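# Stand the fallen case back on its pallet spot

## Task

Six closed cases belong on a pallet near the +y end of the track, arranged as two rows of three spots; five are there lid up, and one lies on its side on the floor next to the track a few metres toward -y. Put that case upright in the vacant spot with its lid (the taped face, toward which the side arrows point) facing up, while all five others remain standing in their rows. A case stood lid up elsewhere gets partial credit, more on the pallet than on the floor or table. Lifting a case off the floor is allowed if it ends lid up. Finish with both tools released and moved away; nothing may rely on the robot to stay in place.

## Robot and tools

Robot: two arms, left_arm and right_arm, each riding its own carriage on one shared track that runs along y at x = 0. left_rail carries left_arm on the +y half, right_rail carries right_arm on the -y half. Each arm base sits at x = 0, y = its carriage position_m, z = 0.04 m, facing +x. Each arm ends in a vacuum tool with four suction cups on two channels: channel a cups at y = -104.5 mm, channel b at +104.5 mm, both at x = -62 and +62 mm in the cup point's frame; the cups face along the cup point's +z. Cup rims are 103 mm across and together cover 227 x 312 mm.

World frame: fixed to the table, table top z = 0, +z up, +x the direction the arms face, +y to their left, y = 0 mid-track. The table occupies x from 0.50 m, only for y between -0.90 and 0.90; elsewhere the floor is at z = -0.53. cam_pallet_north views the -y end of the track and cam_pallet_south the +y end; in both pictures +y runs roughly rightward. Other cameras: cam_high, cam_low, cam_left_wrist, cam_right_wrist.

execute_actions takes {"actions": [...]}, run in sequence; an empty list just returns state and images. Each action may contain:
- "rows": up to 15 rows, one per control step (1/30 s). Each row is one flat list of 16 numbers in [-1, 1] covering both arms: left dx, dy, dz, rx, ry, rz, left suction_a, suction_b, then the same eight for the right arm. dx..rz are an offset target, not a pose: they are measured in the cup point's own axes from where that cup point stood when the action began (for a call's first action, the last reported pose). Every row refers to that same starting pose, not to the prior row. Scale: 1.0 = 0.6 m or 180 degrees; rx, ry, rz form a single rotation vector. Suction values: above 0.01 means on, 0 means off, and each channel keeps its last value, so repeat an arm's suction numbers to leave them unchanged.
- "steps": 1 to 450 control steps (default 15), at least the number of rows. After the final row the arm keeps driving toward that row's target.
- "until": stop conditions on reported device fields, e.g. {"left_rail": {"position_status": ["!=", "moving"]}}; numbers need a comparison (=, !=, <, <=, >, >=). {"all": {"status": "ended"}} waits until nothing reads moving; {"any": ...} until some running motion ends. It does not halt arms.
- "left_rail" / "right_rail": {"position_m": absolute track position in m (left 0.6 to 3, right -3 to -0.6), "speed_m_s": 0.01 to 1, starts at 1 and persists} or {"stop": true}. Any out-of-range value or unknown name rejects the whole call.

zoom_image: camera plus region [x0, y0, x1, y1] in that camera's pixels, origin top-left, at most 504 x 504. finished_scene: pass the scene number; irreversible.

Motion: per step the commanded pose is clipped to 100 mm and 16 degrees from the measured pose; damped IK favours position over orientation. Joints are speed-limited, so big moves may fall short; send the remainder next action. For gentle motion ramp the offset, e.g. +0.01 per row (6 mm per step). Rows never move carriages, but a carriage still travelling adds its remaining travel to its arm's tool position. To drive: send position_m, then wait with until position_status != moving; let it arrive before placing the tool or ending. Carriages accelerate at 2 m/s2.

Results: per-arm end_effector_position (m) and end_effector_quat_wxyz in the world frame, velocities, Hand target, joint positions (rail m, then six joints in rad), Wrist force/torque in the tool frame (offset to about 10 N, saturates near 200 N, may read no reading), suction_measured_a/b (0 to 1; near 0 means no seal, 0.83+ airtight, cardboard lower; settles in about 1.3 s), part_present_a/b (1 above 0.09). Rail position_status: moving, done, stopped, contact_stop (blocked; wait for rollback then re-read), time_out (check for obstruction, resend), stopped_with_arm (send followable rows, then resend), stopped_for_other_arm (move arms apart, wait 30 steps, resend). position_answer not_taken means resend once standing. A pose unreachable line means the clearance check altered or blocked that arm's command; it is stricter while carriages move.

Gripping: switch a channel on and press both its cups fully onto a flat smooth face; edges, gaps or an uncovered cup spoil the channel. Pull is about 381 N per sealed cup at 0.7. Cups compress up to 21 mm. To release: lower in tiny steps until contact, then in one action turn both channels off and retract straight back. Off-centre or fast moves can drop a load.

Avoid: knocking anything out of the work area, arm-to-arm hits or presses (including held objects, tools, cameras, carriages), 400 N outside force or joint torque limits (shoulder 701, elbow 411, wrists 101 N m), which freeze an arm for 10 s. When handing an object between tools, set it down and switch the giver off before the taker on. Random brief pushes may disturb loose objects. The robot holds its last command while you think.

Each tool is called in YAML: its name, and indented under it one key for each argument.

## Session

I'll start by observing the scene.

execute_actions:
  actions: []

Scene clock: 0.00 s.
left_arm: end_effector_position=(+0.8498, +1.7098, +0.4405) suction_measured_a=0.00 part_present_a=0 suction_measured_b=0.00 part_present_b=0 end_effector_quat_wxyz=(-0.000, +0.001, +1.000, -0.000) end_effector_velocity=(+0.000, -0.000, -0.000) end_effector_angular_velocity=(+0.000, +0.000, +0.000) | right_arm: end_effector_position=(+0.8490, -2.8848, +0.4385) suction_measured_a=0.00 part_present_a=0 suction_measured_b=0.00 part_present_b=0 end_effector_quat_wxyz=(-0.002, +0.000, +1.000, -0.000) end_effector_velocity=(-0.000, -0.000, +0.000) end_effector_angular_velocity=(+0.000, -0.000, +0.000)
Joint positions: left_arm=[ 1.711 -0.24  -1.499  2.091 -2.163 -1.571  1.333] | right_arm=[-2.884 -0.24  -1.497  2.093 -2.163 -1.572  1.331]
Joint velocities: left_arm=[ 0. -0.  0.  0. -0. -0. -0.] | right_arm=[ 0. -0. -0.  0. -0.  0. -0.]
Wrist force (N, on the end effector, along its own x y z axes, offset not removed): no reading
Wrist torque (N m, same axes, about the end effector's origin, offset not removed): no reading
Hand target (left_arm): +0.850, +1.710, +0.440; -0.000, +0.001, +1.000, -0.000
Hand target (right_arm): +0.849, -2.885, +0.439; -0.002, +0.000, +1.000, -0.000
left_rail: position_m=1.711 position_m_goal=1.711 speed_m_s=1.00 position_status=done position_answer=taken refusals=0
right_rail: position_m=-2.884 position_m_goal=-2.884 speed_m_s=1.00 position_status=done position_answer=taken refusals=0

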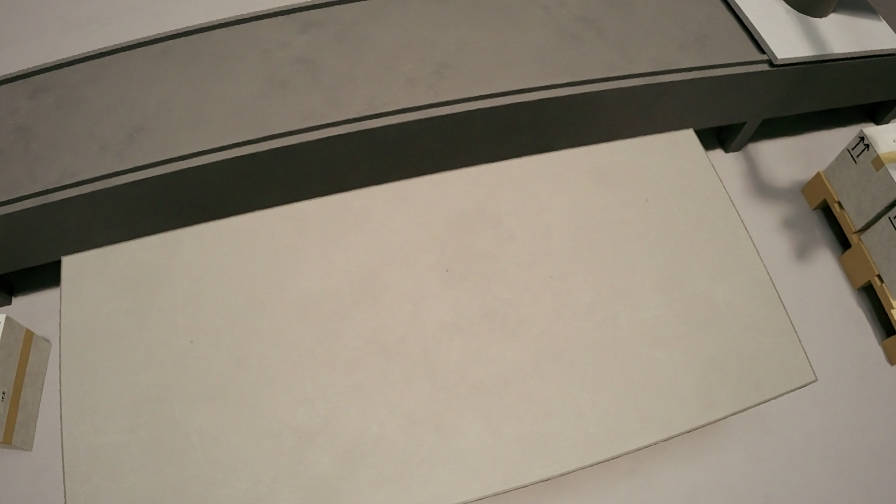

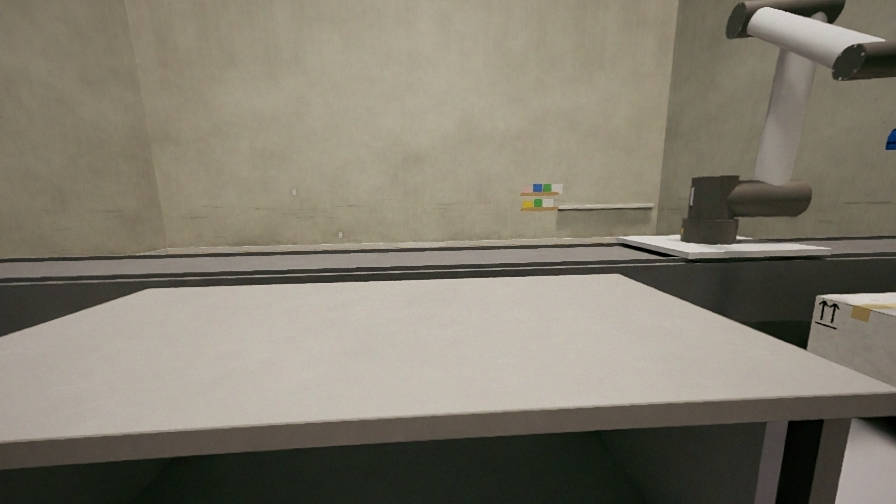

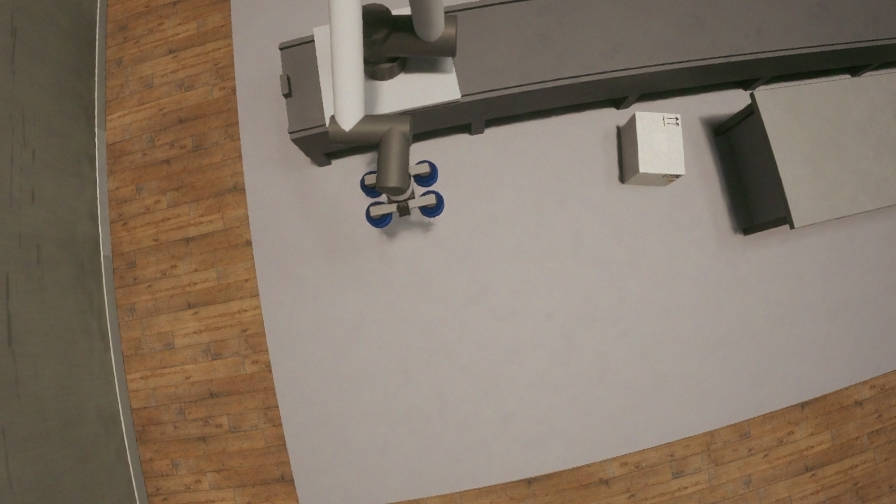

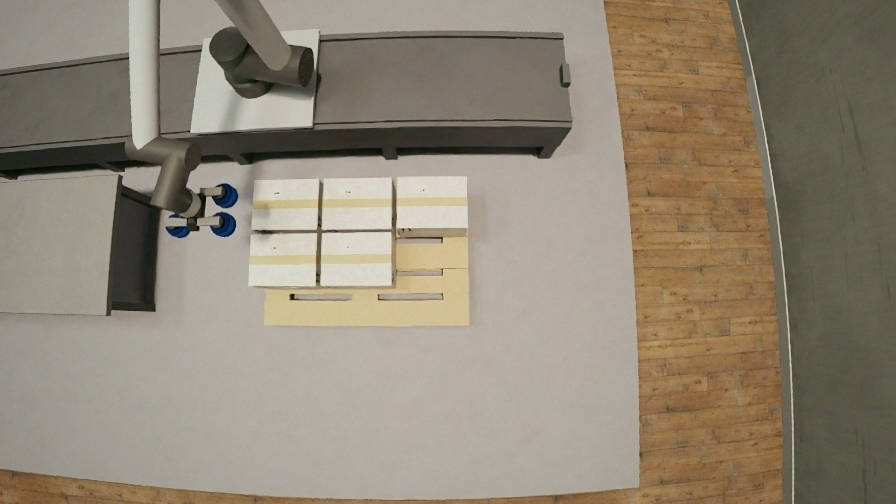

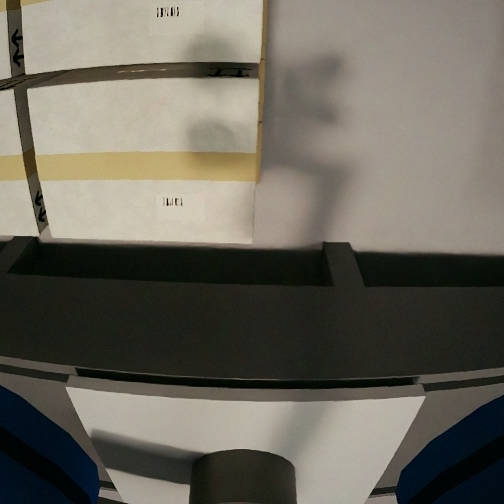

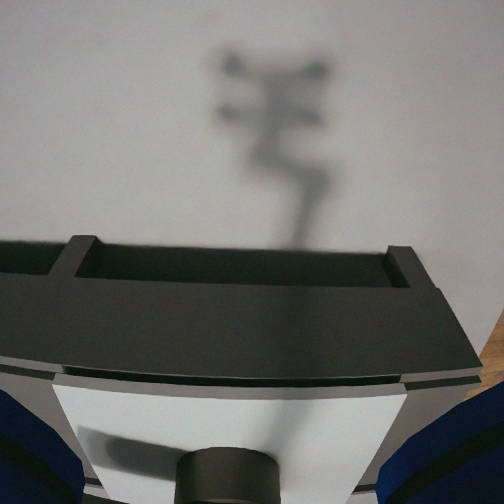

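zoom_image:
  camera: "cam_pallet_north"
  region: [580, 80, 780, 240]

zoom_image:
  camera: "cam_pallet_south"
  region: [230, 160, 490, 340]

zoom_image:
  camera: "cam_high"
  region: [0, 280, 200, 480]

Region (580, 80, 780, 240) of cam_pallet_north's 896x504 image, scaled by 2.520, with more detail than that image has; it fills the top 403 rows of this view, and the rest is white.

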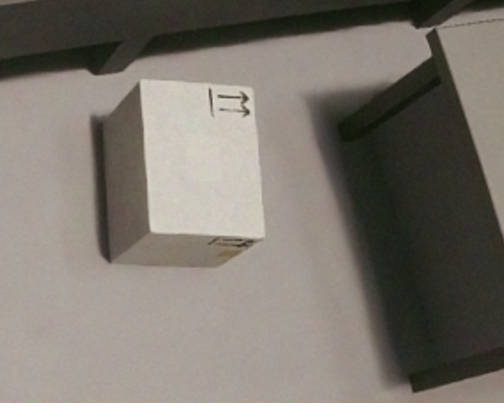

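Region (230, 160, 490, 340) of cam_pallet_south's 896x504 image, scaled by 1.938, with more detail than that image has; it fills the top 349 rows of this view, and the rest is white.

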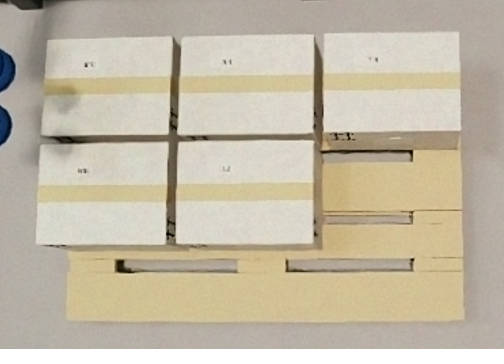

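Region (0, 280, 200, 480) of cam_high's 896x504 image, scaled by 2.520, with more detail than that image has.

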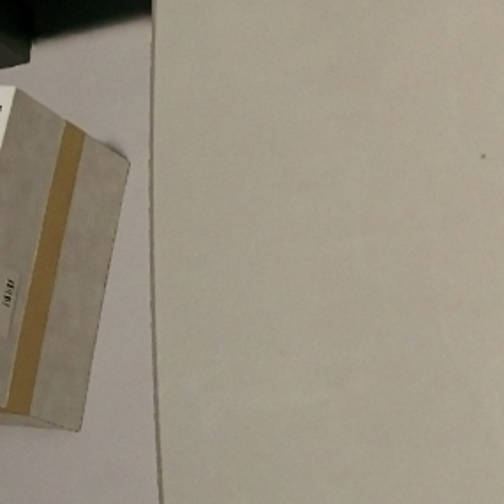

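execute_actions:
  actions:
    - {"left_rail": {"position_m": 2.67}, "right_rail": {"position_m": -2.4}, "rows": [ [-0.003,0,0.001,0,0,0,0,0, 0.001,0.005,0.001,0,0,-0.002,0,0], [-0.008,0,0.002,0,0,0,0,0, 0.003,0.015,0.004,0,0,-0.006,0,0], [-0.016,0,0.004,0,0,0,0,0, 0.006,0.029,0.008,0,0,-0.013,0,0], [-0.028,0,0.008,0,0,0,0,0, 0.010,0.048,0.012,0,0,-0.022,0,0], [-0.041,0,0.011,0,0,0,0,0, 0.015,0.073,0.019,0,0,-0.032,0,0], [-0.058,0,0.016,0,0,0,0,0, 0.021,0.102,0.026,0,0,-0.045,0,0], [-0.077,0,0.021,0,0,0,0,0, 0.028,0.135,0.035,0,0,-0.060,0,0], [-0.099,0,0.027,0,0,0,0,0, 0.036,0.174,0.045,0,0,-0.078,0,0], [-0.124,0,0.034,0,0,0,0,0, 0.045,0.218,0.056,0,0,-0.097,0,0], [-0.151,0,0.041,0,0,0,0,0, 0.055,0.266,0.069,0,0,-0.118,0,0], [-0.182,0,0.050,0,0,0,0,0, 0.066,0.319,0.082,0,0,-0.142,0,0], [-0.215,0,0.058,0,0,0,0,0, 0.078,0.377,0.098,0,0,-0.168,0,0], [-0.253,0,0.069,0,0,0,0,0, 0.092,0.445,0.115,0,0,-0.198,0,0], [-0.330,0,0.090,0,0,0,0,0, 0.120,0.580,0.150,0,0,-0.258,0,0], [-0.550,0,0.150,0,0,0,0,0, 0.200,0.967,0.250,0,0,-0.4306,0,0] ], "steps": 50}

Scene clock: 9.77 s.
left_arm: end_effector_position=(+1.1797, +2.6680, +0.3507) suction_measured_a=0.00 part_present_a=0 suction_measured_b=0.00 part_present_b=0 end_effector_quat_wxyz=(-0.000, +0.001, +1.000, -0.000) end_effector_velocity=(+0.001, -0.000, -0.000) end_effector_angular_velocity=(+0.000, +0.000, -0.000) | right_arm: end_effector_position=(+0.7294, -1.8257, +0.2897) suction_measured_a=0.00 part_present_a=0 suction_measured_b=0.00 part_present_b=0 end_effector_quat_wxyz=(-0.002, -0.625, +0.780, -0.000) end_effector_velocity=(+0.003, +0.035, -0.009) end_effector_angular_velocity=(-0.002, -0.001, +0.012)
Joint positions: left_arm=[ 2.67  -0.173 -1.093  1.679 -2.156 -1.572  1.401] | right_arm=[-2.4    0.449 -1.286  2.09  -2.372 -1.572  0.669]
Joint velocities: left_arm=[ 0.     0.     0.001 -0.002  0.001 -0.     0.   ] | right_arm=[ 0.     0.035  0.032 -0.029 -0.004 -0.003  0.023]
Wrist force (N, on the end effector, along its own x y z axes, offset not removed): left_arm=[-0.4 3.3 -7.5] | right_arm=[0.0 -3.8 1.6]
Wrist torque (N m, same axes, about the end effector's origin, offset not removed): left_arm=[0.59 -0.08 -0.16] | right_arm=[-0.22 0.02 -0.39]
Hand target (left_arm): +1.180, +2.668, +0.351; -0.000, +0.001, +1.000, -0.000
Hand target (right_arm): +0.730, -1.821, +0.289; -0.002, -0.626, +0.780, -0.000
Off the commanded pose (left_arm): 0.001 m, 0 deg.
Off the commanded pose (right_arm): 0.005 m, 0 deg.
left_rail: position_m=2.670 position_m_goal=2.670 speed_m_s=1.00 position_status=done position_answer=taken refusals=0
right_rail: position_m=-2.400 position_m_goal=-2.400 speed_m_s=1.00 position_status=done position_answer=taken refusals=0
camera_calibration (this result's frames):
cam_left_wrist: T_world_to_cam=[[0.0362246, -0.999218, 0.0158275, 2.61665], [-0.849209, -0.0224295, 0.527581, 0.898612], [-0.526813, -0.0325523, -0.849358, 1.09719], [0, 0, 0, 1]] pos_world=[1.24633, 2.67047, 0.416399]
cam_right_wrist: T_world_to_cam=[[0.987022, -0.159962, 0.0141161, -1.01912], [-0.141123, -0.822103, 0.551571, -1.53156], [-0.0766255, -0.546405, -0.834008, -0.607545], [0, 0, 0, 1]] pos_world=[0.743199, -1.75408, 0.35245]

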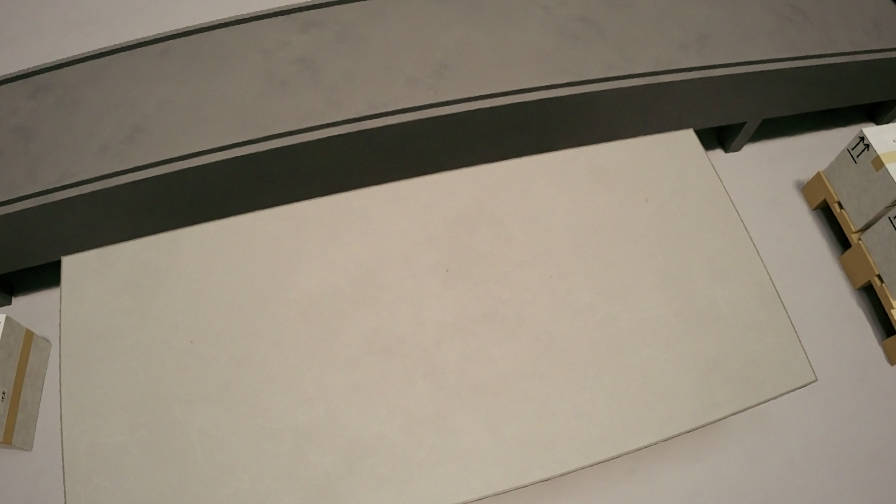

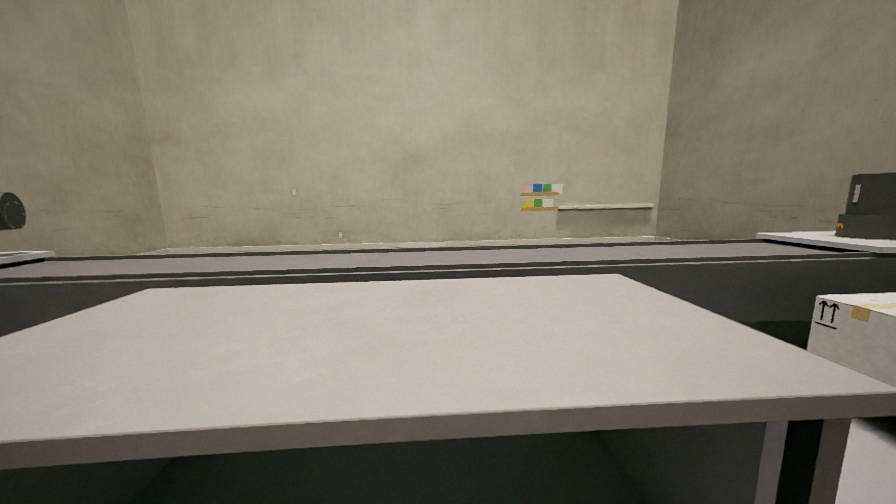

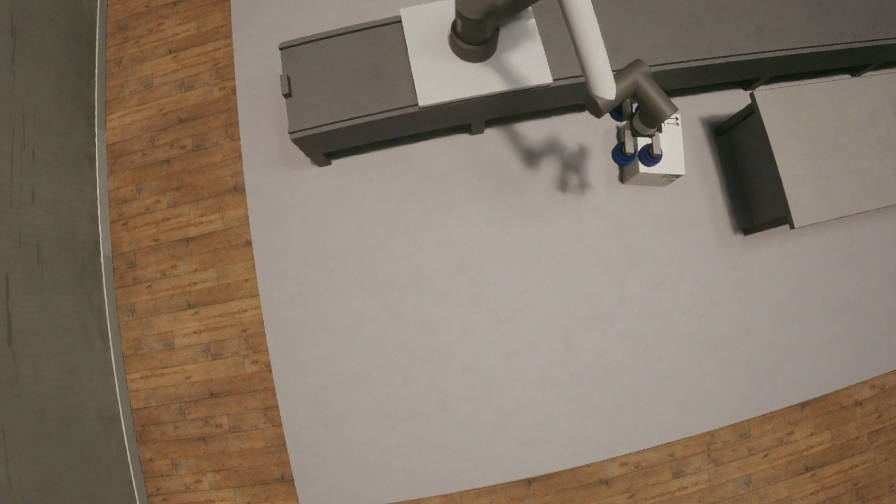

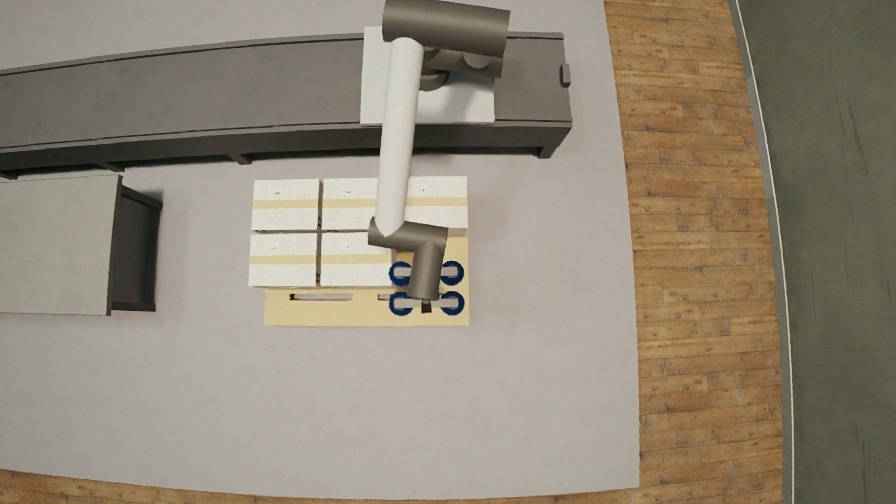

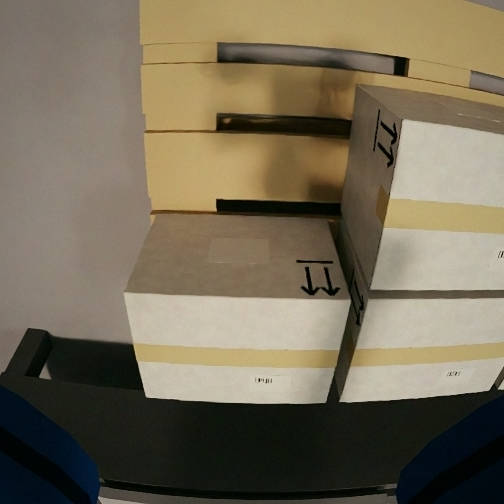

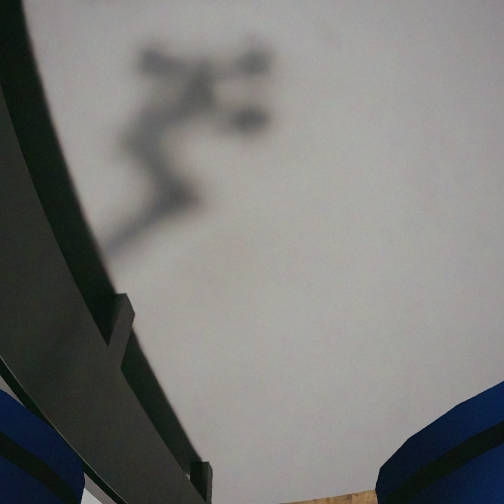

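zoom_image:
  camera: "cam_left_wrist"
  region: [100, 180, 280, 420]

zoom_image:
  camera: "cam_left_wrist"
  region: [300, 60, 460, 320]

zoom_image:
  camera: "cam_left_wrist"
  region: [290, 260, 410, 420]

Region (100, 180, 280, 420) of cam_left_wrist's 504x504 image, scaled by 2.100, with more detail than that image has; it fills the left 378 columns of this view, and the rest is white.

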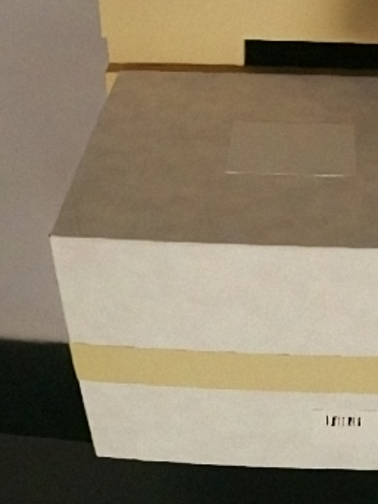

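Region (300, 60, 460, 320) of cam_left_wrist's 504x504 image, scaled by 1.938, with more detail than that image has; it fills the left 310 columns of this view, and the rest is white.

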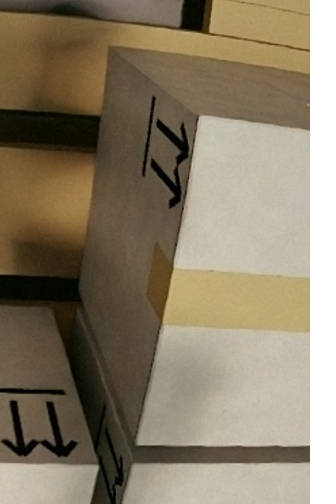

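Region (290, 260, 410, 420) of cam_left_wrist's 504x504 image, scaled by 3.150, with more detail than that image has; it fills the left 378 columns of this view, and the rest is white.

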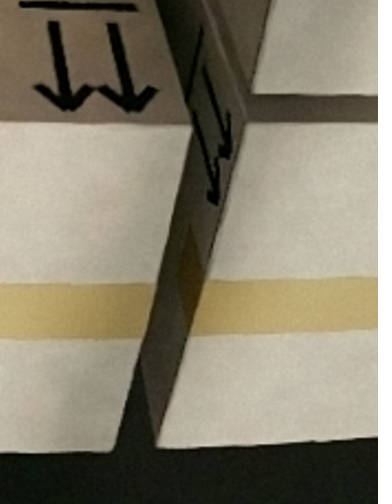

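execute_actions:
  actions:
    - {"left_rail": {"position_m": 0.6}, "rows": [ [0.003,-0.004,-0.002,0,0,-0.002,0,0, -0.010,0.003,0.003,0,0,0,0,0], [0.008,-0.012,-0.005,0,0,-0.006,0,0, -0.018,0.006,0.006,0,0,0,0,0], [0.016,-0.024,-0.010,0,0,-0.013,0,0, -0.030,0.010,0.011,0,0,0,0,0], [0.028,-0.040,-0.017,0,0,-0.022,0,0, -0.045,0.016,0.017,0,0,0,0,0], [0.041,-0.060,-0.025,0,0,-0.032,0,0, -0.064,0.024,0.025,0,0,0,0,0], [0.058,-0.084,-0.035,0,0,-0.045,0,0, -0.087,0.033,0.035,0,0,0,0,0], [0.077,-0.112,-0.047,0,0,-0.060,0,0, -0.113,0.042,0.045,0,0,0,0,0], [0.099,-0.144,-0.060,0,0,-0.078,0,0, -0.143,0.054,0.057,0,0,0,0,0], [0.124,-0.180,-0.075,0,0,-0.097,0,0, -0.179,0.067,0.071,0,0,0,0,0], [0.151,-0.220,-0.092,0,0,-0.118,0,0, -0.219,0.082,0.087,0,0,0,0,0], [0.182,-0.264,-0.110,0,0,-0.142,0,0, -0.262,0.098,0.104,0,0,0,0,0], [0.215,-0.312,-0.130,0,0,-0.168,0,0, -0.310,0.116,0.123,0,0,0,0,0], [0.253,-0.368,-0.153,0,0,-0.198,0,0, -0.366,0.137,0.145,0,0,0,0,0], [0.330,-0.480,-0.200,0,0,-0.258,0,0, -0.477,0.179,0.190,0,0,0,0,0], [0.550,-0.800,-0.333,0,0,-0.4306,0,0, -0.7954,0.2979,0.3162,0,0,0,0,0] ], "steps": 48}

Scene clock: 15.30 s.
left_arm: end_effector_position=(+0.8527, +0.8725, +0.5480) suction_measured_a=0.00 part_present_a=0 suction_measured_b=0.00 part_present_b=0 end_effector_quat_wxyz=(-0.002, -0.618, +0.786, -0.001) end_effector_velocity=(-0.032, -1.049, +0.019) end_effector_angular_velocity=(+0.032, -0.000, +0.135) | right_arm: end_effector_position=(+0.6591, -1.3243, +0.1009) suction_measured_a=0.00 part_present_a=0 suction_measured_b=0.00 part_present_b=0 end_effector_quat_wxyz=(-0.001, -0.625, +0.780, -0.001) end_effector_velocity=(+0.004, +0.024, -0.008) end_effector_angular_velocity=(-0.002, +0.001, -0.001)
Joint positions: left_arm=[ 1.348 -0.714 -1.421  1.835 -1.986 -1.575 -0.476] | right_arm=[-2.4    0.861 -0.832  1.634 -2.37  -1.572  1.081]
Joint velocities: left_arm=[-1.    -0.069 -0.011 -0.02   0.052  0.025 -0.203] | right_arm=[ 0.     0.01   0.025 -0.039  0.016 -0.001  0.011]
Wrist force (N, on the end effector, along its own x y z axes, offset not removed): left_arm=[4.9 -2.8 -8.4] | right_arm=[-3.2 -5.9 2.1]
Wrist torque (N m, same axes, about the end effector's origin, offset not removed): left_arm=[-0.23 -0.69 -0.04] | right_arm=[-0.56 0.50 -0.33]
Hand target (left_arm): +0.849, +0.822, +0.550; -0.000, -0.625, +0.781, +0.000
Hand target (right_arm): +0.660, -1.321, +0.100; -0.001, -0.625, +0.780, -0.001
Off the commanded pose (left_arm): 0.008 m, 1 deg.
Off the commanded pose (right_arm): 0.003 m, 0 deg.
left_rail: position_m=1.348 position_m_goal=0.600 speed_m_s=1.00 position_status=moving position_answer=taken refusals=0
right_rail: position_m=-2.400 position_m_goal=-2.400 speed_m_s=1.00 position_status=done position_answer=taken refusals=0
camera_calibration (this result's frames):
cam_left_wrist: T_world_to_cam=[[0.980089, -0.197978, 0.0151703, -0.672281], [-0.175687, -0.829056, 0.530848, 0.604302], [-0.0925194, -0.522944, -0.847331, 1.09051], [0, 0, 0, 1]] pos_world=[0.865956, 0.938177, 0.613428]
cam_right_wrist: T_world_to_cam=[[0.987019, -0.159857, 0.0154765, -0.866863], [-0.141763, -0.821882, 0.551736, -1.02442], [-0.0754789, -0.546768, -0.833875, -0.497681], [0, 0, 0, 1]] pos_world=[0.672821, -1.25264, 0.16362]

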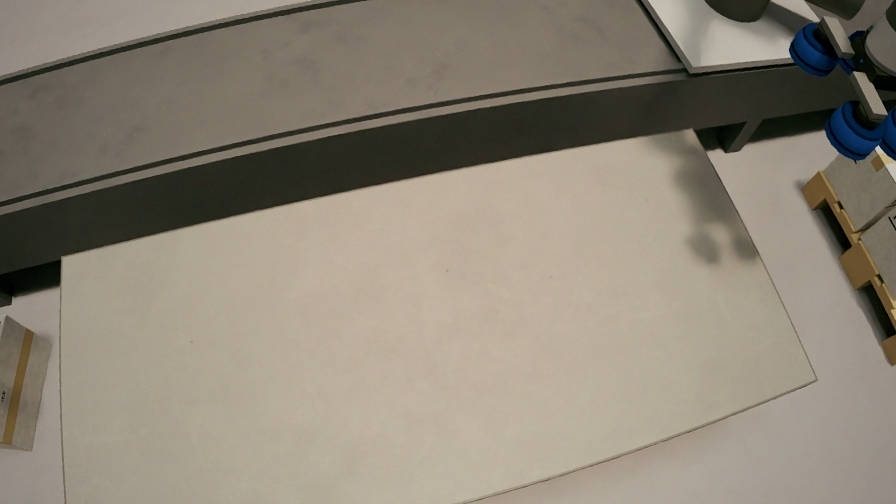

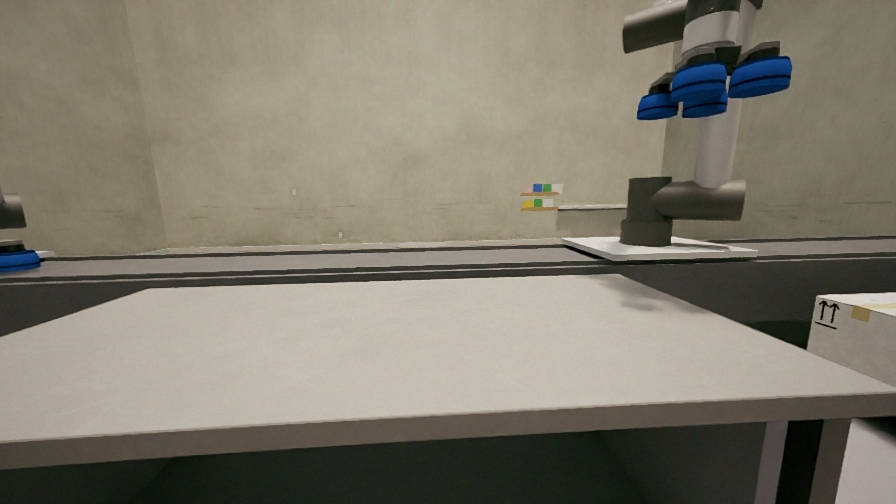

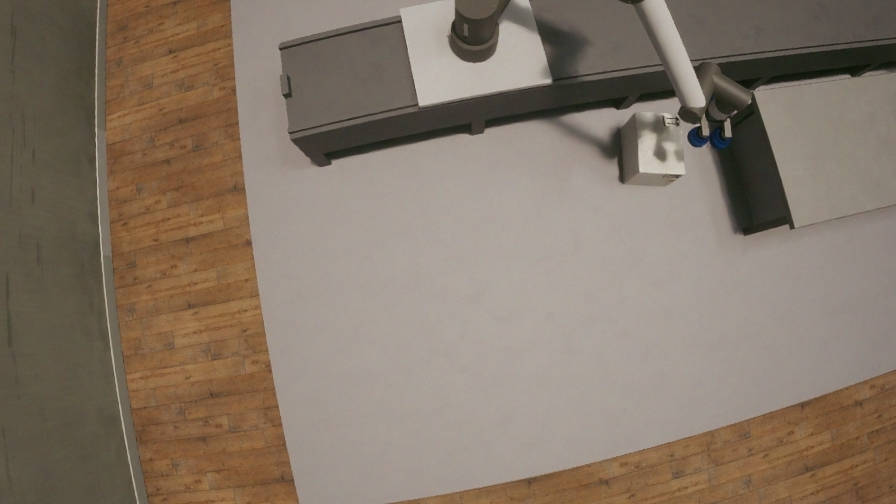

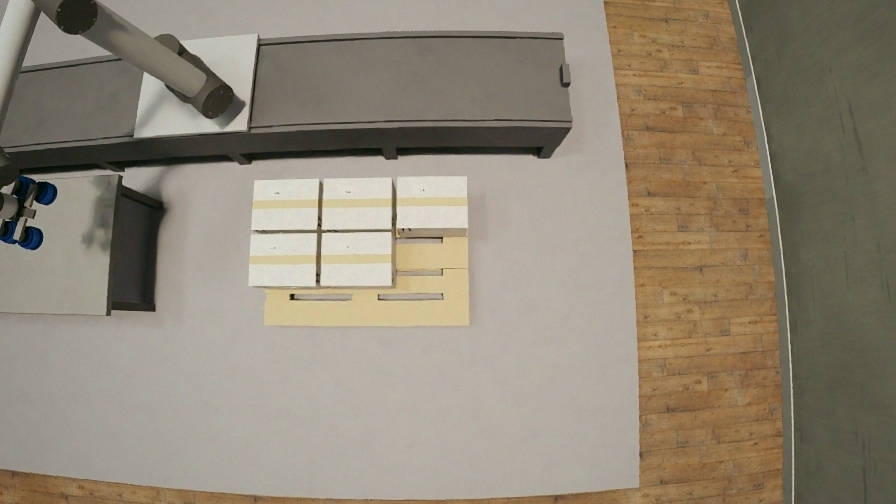

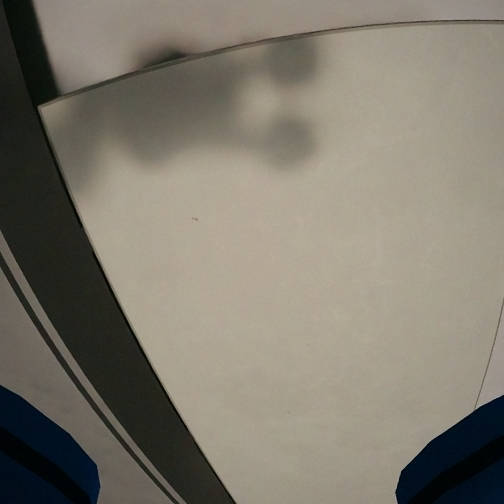

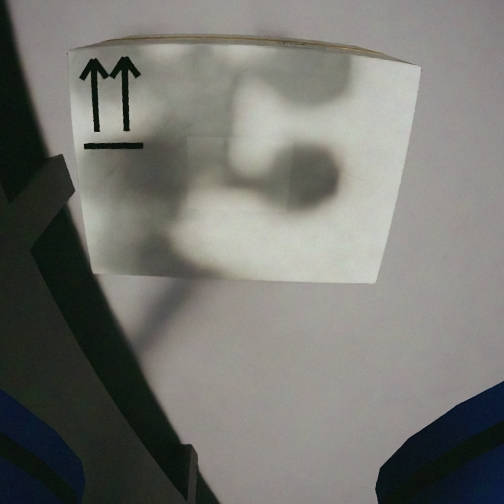

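zoom_image:
  camera: "cam_right_wrist"
  region: [50, 20, 250, 300]

zoom_image:
  camera: "cam_right_wrist"
  region: [250, 20, 450, 300]

Region (50, 20, 250, 300) of cam_right_wrist's 504x504 image, scaled by 1.800, with more detail than that image has; it fills the left 360 columns of this view, and the rest is white.

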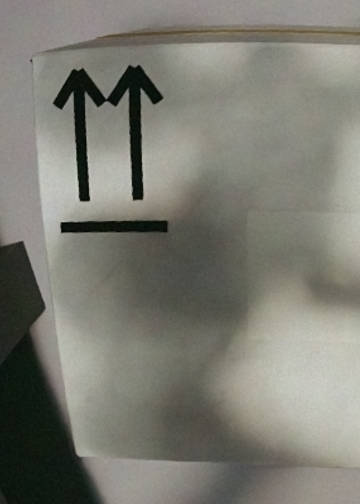

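Region (250, 20, 450, 300) of cam_right_wrist's 504x504 image, scaled by 1.800, with more detail than that image has; it fills the left 360 columns of this view, and the rest is white.

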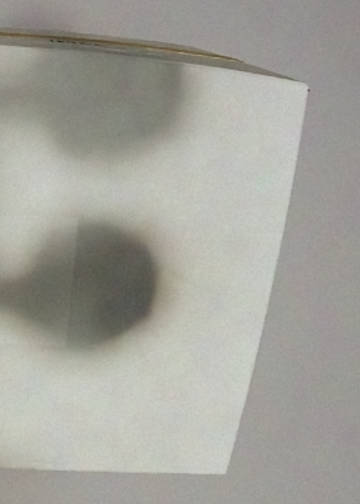

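execute_actions:
  actions: []

Scene clock: 17.17 s.
left_arm: end_effector_position=(+0.8487, +0.1188, +0.5505) suction_measured_a=0.00 part_present_a=0 suction_measured_b=0.00 part_present_b=0 end_effector_quat_wxyz=(-0.000, -0.625, +0.781, +0.000) end_effector_velocity=(+0.000, +0.000, +0.000) end_effector_angular_velocity=(-0.000, -0.000, +0.000) | right_arm: end_effector_position=(+0.6595, -1.3213, +0.0998) suction_measured_a=0.00 part_present_a=0 suction_measured_b=0.00 part_present_b=0 end_effector_quat_wxyz=(-0.001, -0.625, +0.780, -0.001) end_effector_velocity=(+0.000, -0.000, -0.000) end_effector_angular_velocity=(-0.000, +0.000, -0.000)
Joint positions: left_arm=[ 0.6   -0.723 -1.423  1.832 -1.98  -1.572 -0.502] | right_arm=[-2.4    0.863 -0.829  1.629 -2.368 -1.572  1.082]
Joint velocities: left_arm=[ 0.  0. -0.  0. -0.  0. -0.] | right_arm=[ 0. -0.  0. -0.  0. -0.  0.]
Wrist force (N, on the end effector, along its own x y z axes, offset not removed): left_arm=[6.9 -3.2 -6.7] | right_arm=[0.6 -4.6 -0.1]
Wrist torque (N m, same axes, about the end effector's origin, offset not removed): left_arm=[-0.37 -1.14 0.09] | right_arm=[-0.40 -0.03 -0.33]
Hand target (left_arm): +0.849, +0.119, +0.550; -0.000, -0.625, +0.781, +0.000
Hand target (right_arm): +0.660, -1.321, +0.100; -0.001, -0.625, +0.780, -0.001
Off the commanded pose (left_arm): 0.001 m, 0 deg.
Off the commanded pose (right_arm): 0.001 m, 0 deg.
left_rail: position_m=0.600 position_m_goal=0.600 speed_m_s=1.00 position_status=done position_answer=taken refusals=0
right_rail: position_m=-2.400 position_m_goal=-2.400 speed_m_s=1.00 position_status=done position_answer=taken refusals=0
camera_calibration (this result's frames):
cam_left_wrist: T_world_to_cam=[[0.98333, -0.181247, 0.0145377, -0.821993], [-0.161544, -0.834134, 0.527375, -0.0320612], [-0.0834589, -0.520932, -0.849508, 0.691407], [0, 0, 0, 1]] pos_world=[0.860816, 0.184449, 0.616214]
cam_right_wrist: T_world_to_cam=[[0.987006, -0.159943, 0.0154283, -0.86694], [-0.141787, -0.821723, 0.551968, -1.0211], [-0.0756055, -0.546983, -0.833723, -0.497075], [0, 0, 0, 1]] pos_world=[0.673314, -1.24962, 0.162568]

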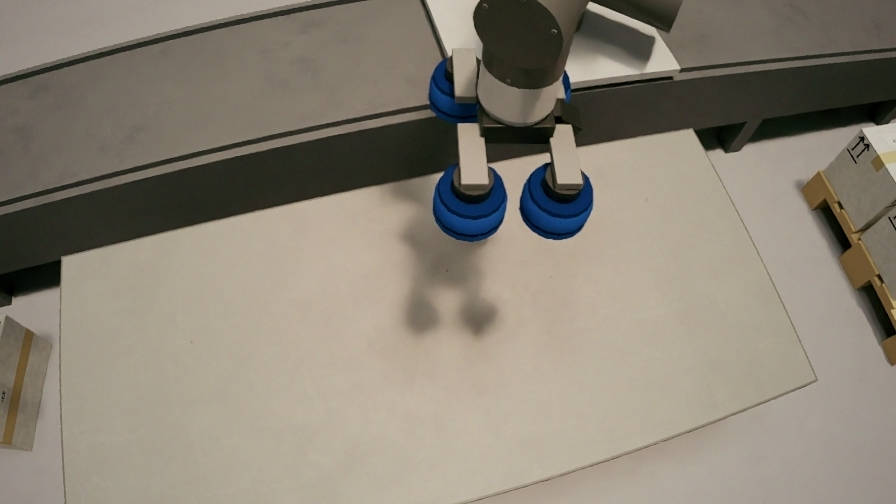

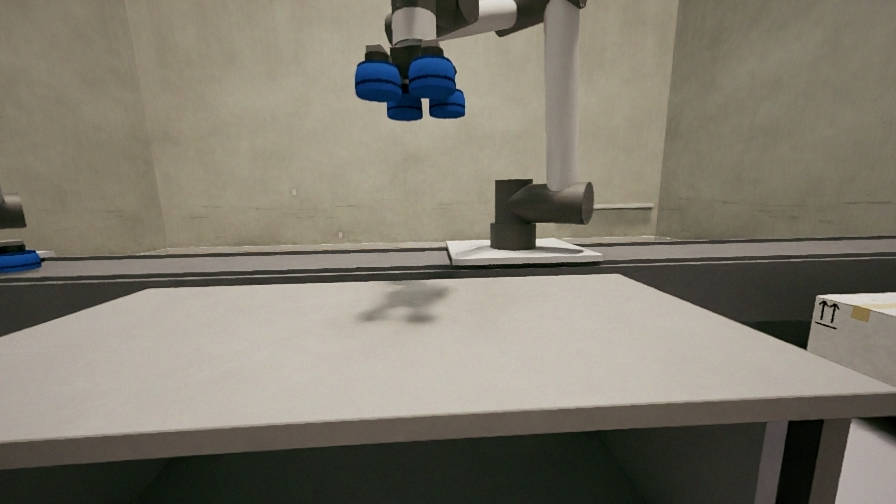

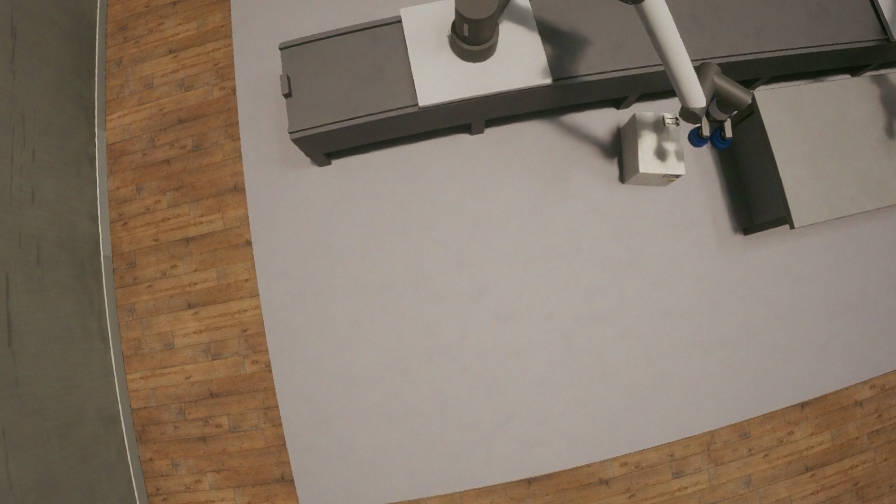

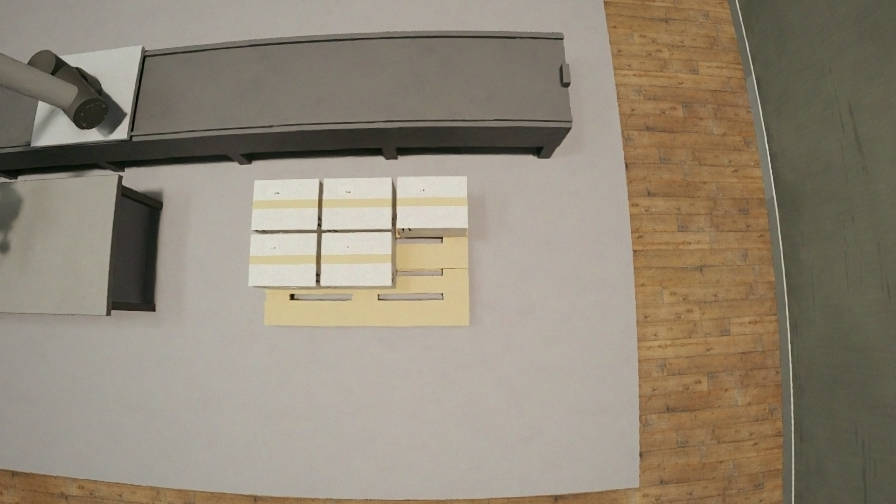

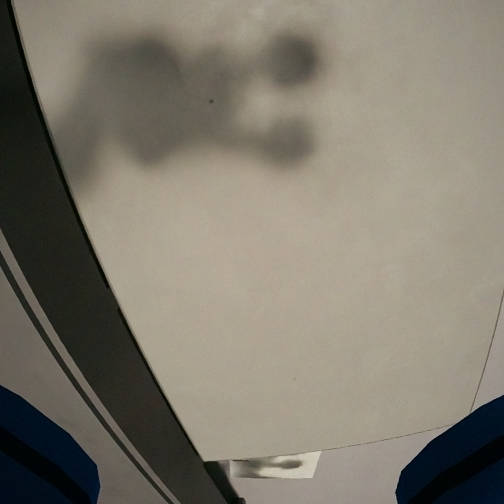

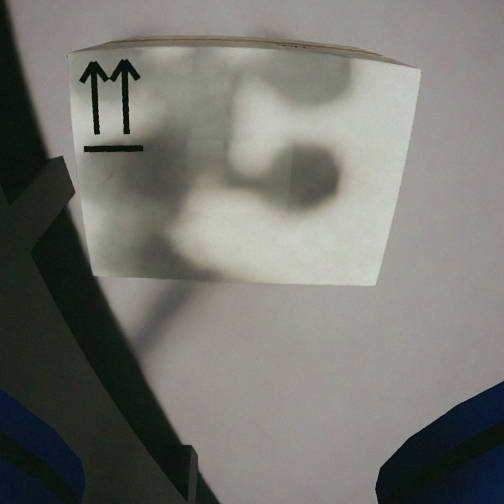

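execute_actions:
  actions:
    - {"rows": [ [0,0,0,0,0,0,0,0, 0.002,0,0.002,0,0,0,0,0], [0,0,0,0,0,0,0,0, 0.006,0,0.006,0,0,0,0,0], [0,0,0,0,0,0,0,0, 0.013,0,0.013,0,0,0,0,0], [0,0,0,0,0,0,0,0, 0.024,0,0.023,0,0,0,0,0], [0,0,0,0,0,0,0,0, 0.038,0,0.036,0,0,0,0,0], [0,0,0,0,0,0,0,0, 0.057,0,0.052,0,0,0,0,0], [0,0,0,0,0,0,0,0, 0.077,0,0.071,0,0,0,0,0], [0,0,0,0,0,0,0,0, 0.099,0.001,0.093,0,0,0,0,0], [0,0,0,0,0,0,0,0, 0.120,0.001,0.118,0,0,0,0,0], [0,0,0,0,0,0,0,0, 0.141,0.001,0.146,0,0,0,0,0], [0,0,0,0,0,0,0,0, 0.159,0.001,0.177,0,0,0,0,0], [0,0,0,0,0,0,0,0, 0.172,0.001,0.211,0,0,0,0,0], [0,0,0,0,0,0,0,0, 0.1825,0.001,0.250,0,0,0,0,0], [0,0,0,0,0,0,0,0, 0.1825,0.001,0.300,0,0,0,0,0], [0,0,0,0,0,0,0,0, 0.1825,0.001,0.606,0,0,0,1,1] ], "steps": 42}

Scene clock: 19.10 s.
left_arm: end_effector_position=(+0.8487, +0.1188, +0.5505) suction_measured_a=0.00 part_present_a=0 suction_measured_b=0.00 part_present_b=0 end_effector_quat_wxyz=(-0.000, -0.625, +0.781, +0.000) end_effector_velocity=(-0.000, +0.000, +0.000) end_effector_angular_velocity=(-0.000, -0.000, -0.000) | right_arm: end_effector_position=(+0.6346, -1.4282, -0.2618) suction_measured_a=0.75 part_present_a=1 suction_measured_b=0.75 part_present_b=1 end_effector_quat_wxyz=(-0.001, -0.625, +0.780, -0.001) end_effector_velocity=(+0.002, +0.001, -0.011) end_effector_angular_velocity=(+0.001, -0.001, -0.001)
Joint positions: left_arm=[ 0.6   -0.723 -1.423  1.832 -1.98  -1.572 -0.502] | right_arm=[-2.4    0.818 -0.533  1.765 -2.8   -1.572  1.038]
Joint velocities: left_arm=[ 0. -0. -0.  0. -0. -0. -0.] | right_arm=[ 0.    -0.001  0.013 -0.007 -0.007 -0.    -0.   ]
Wrist force (N, on the end effector, along its own x y z axes, offset not removed): left_arm=[-1.1 -5.8 -4.8] | right_arm=[-6.2 -1.8 -40.4]
Wrist torque (N m, same axes, about the end effector's origin, offset not removed): left_arm=[-0.80 0.22 0.18] | right_arm=[1.57 0.44 -0.28]
Hand target (left_arm): +0.849, +0.119, +0.550; -0.000, -0.625, +0.781, +0.000
Hand target (right_arm): +0.635, -1.428, -0.264; -0.001, -0.625, +0.780, -0.001
Off the commanded pose (left_arm): 0.000 m, 0 deg.
Off the commanded pose (right_arm): 0.002 m, 0 deg.
left_rail: position_m=0.600 position_m_goal=0.600 speed_m_s=1.00 position_status=done position_answer=taken refusals=0
right_rail: position_m=-2.400 position_m_goal=-2.400 speed_m_s=1.00 position_status=done position_answer=taken refusals=0
camera_calibration (this result's frames):
cam_left_wrist: T_world_to_cam=[[0.98333, -0.181246, 0.0145282, -0.821986], [-0.161537, -0.834127, 0.527388, -0.0320783], [-0.0834687, -0.520943, -0.8495, 0.69141], [0, 0, 0, 1]] pos_world=[0.860813, 0.184446, 0.616213]
cam_right_wrist: T_world_to_cam=[[0.987002, -0.159971, 0.0153605, -0.853882], [-0.141794, -0.821875, 0.551739, -0.913182], [-0.0756375, -0.546745, -0.833876, -0.858593], [0, 0, 0, 1]] pos_world=[0.648358, -1.35655, -0.199006]

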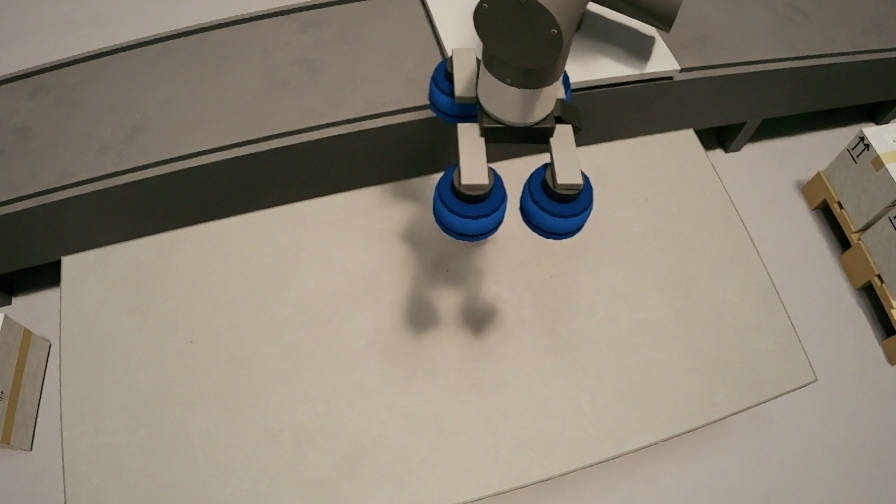

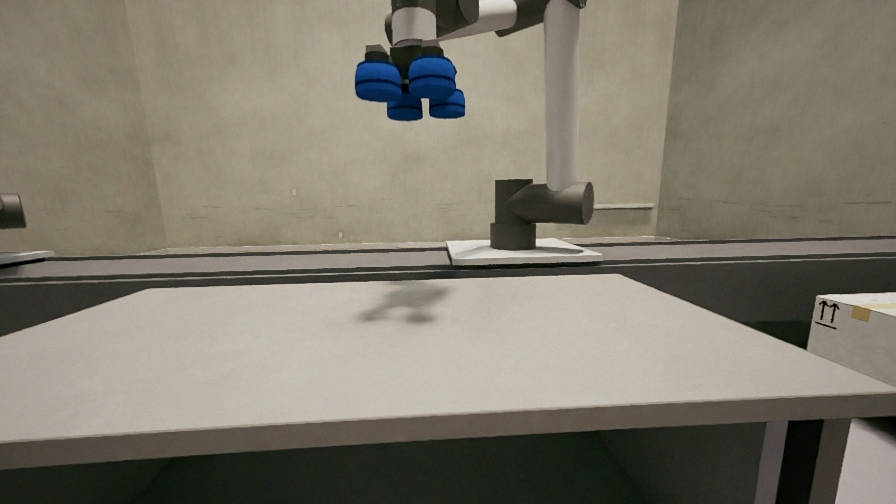

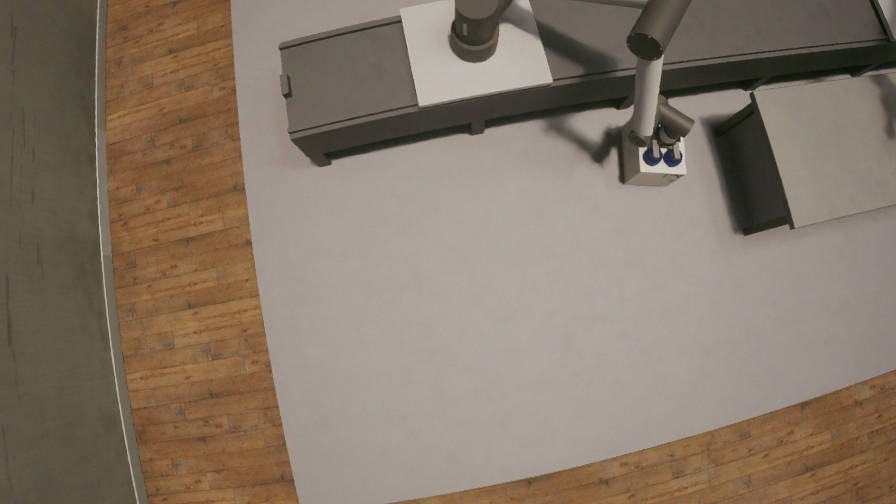

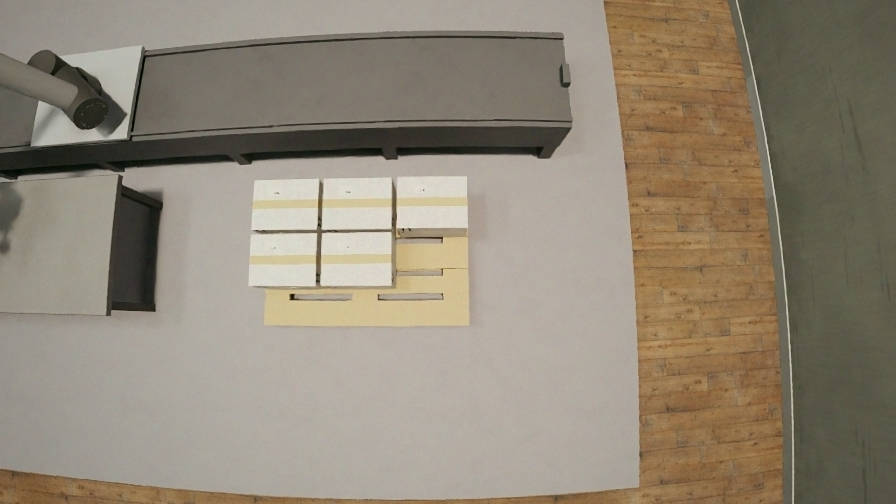

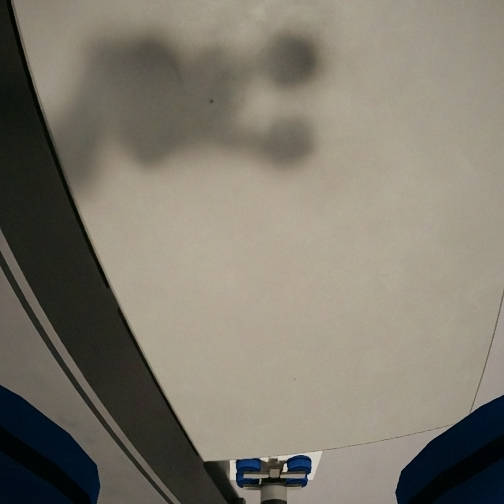

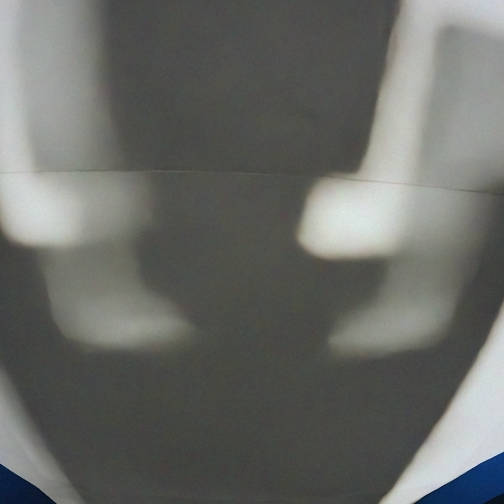

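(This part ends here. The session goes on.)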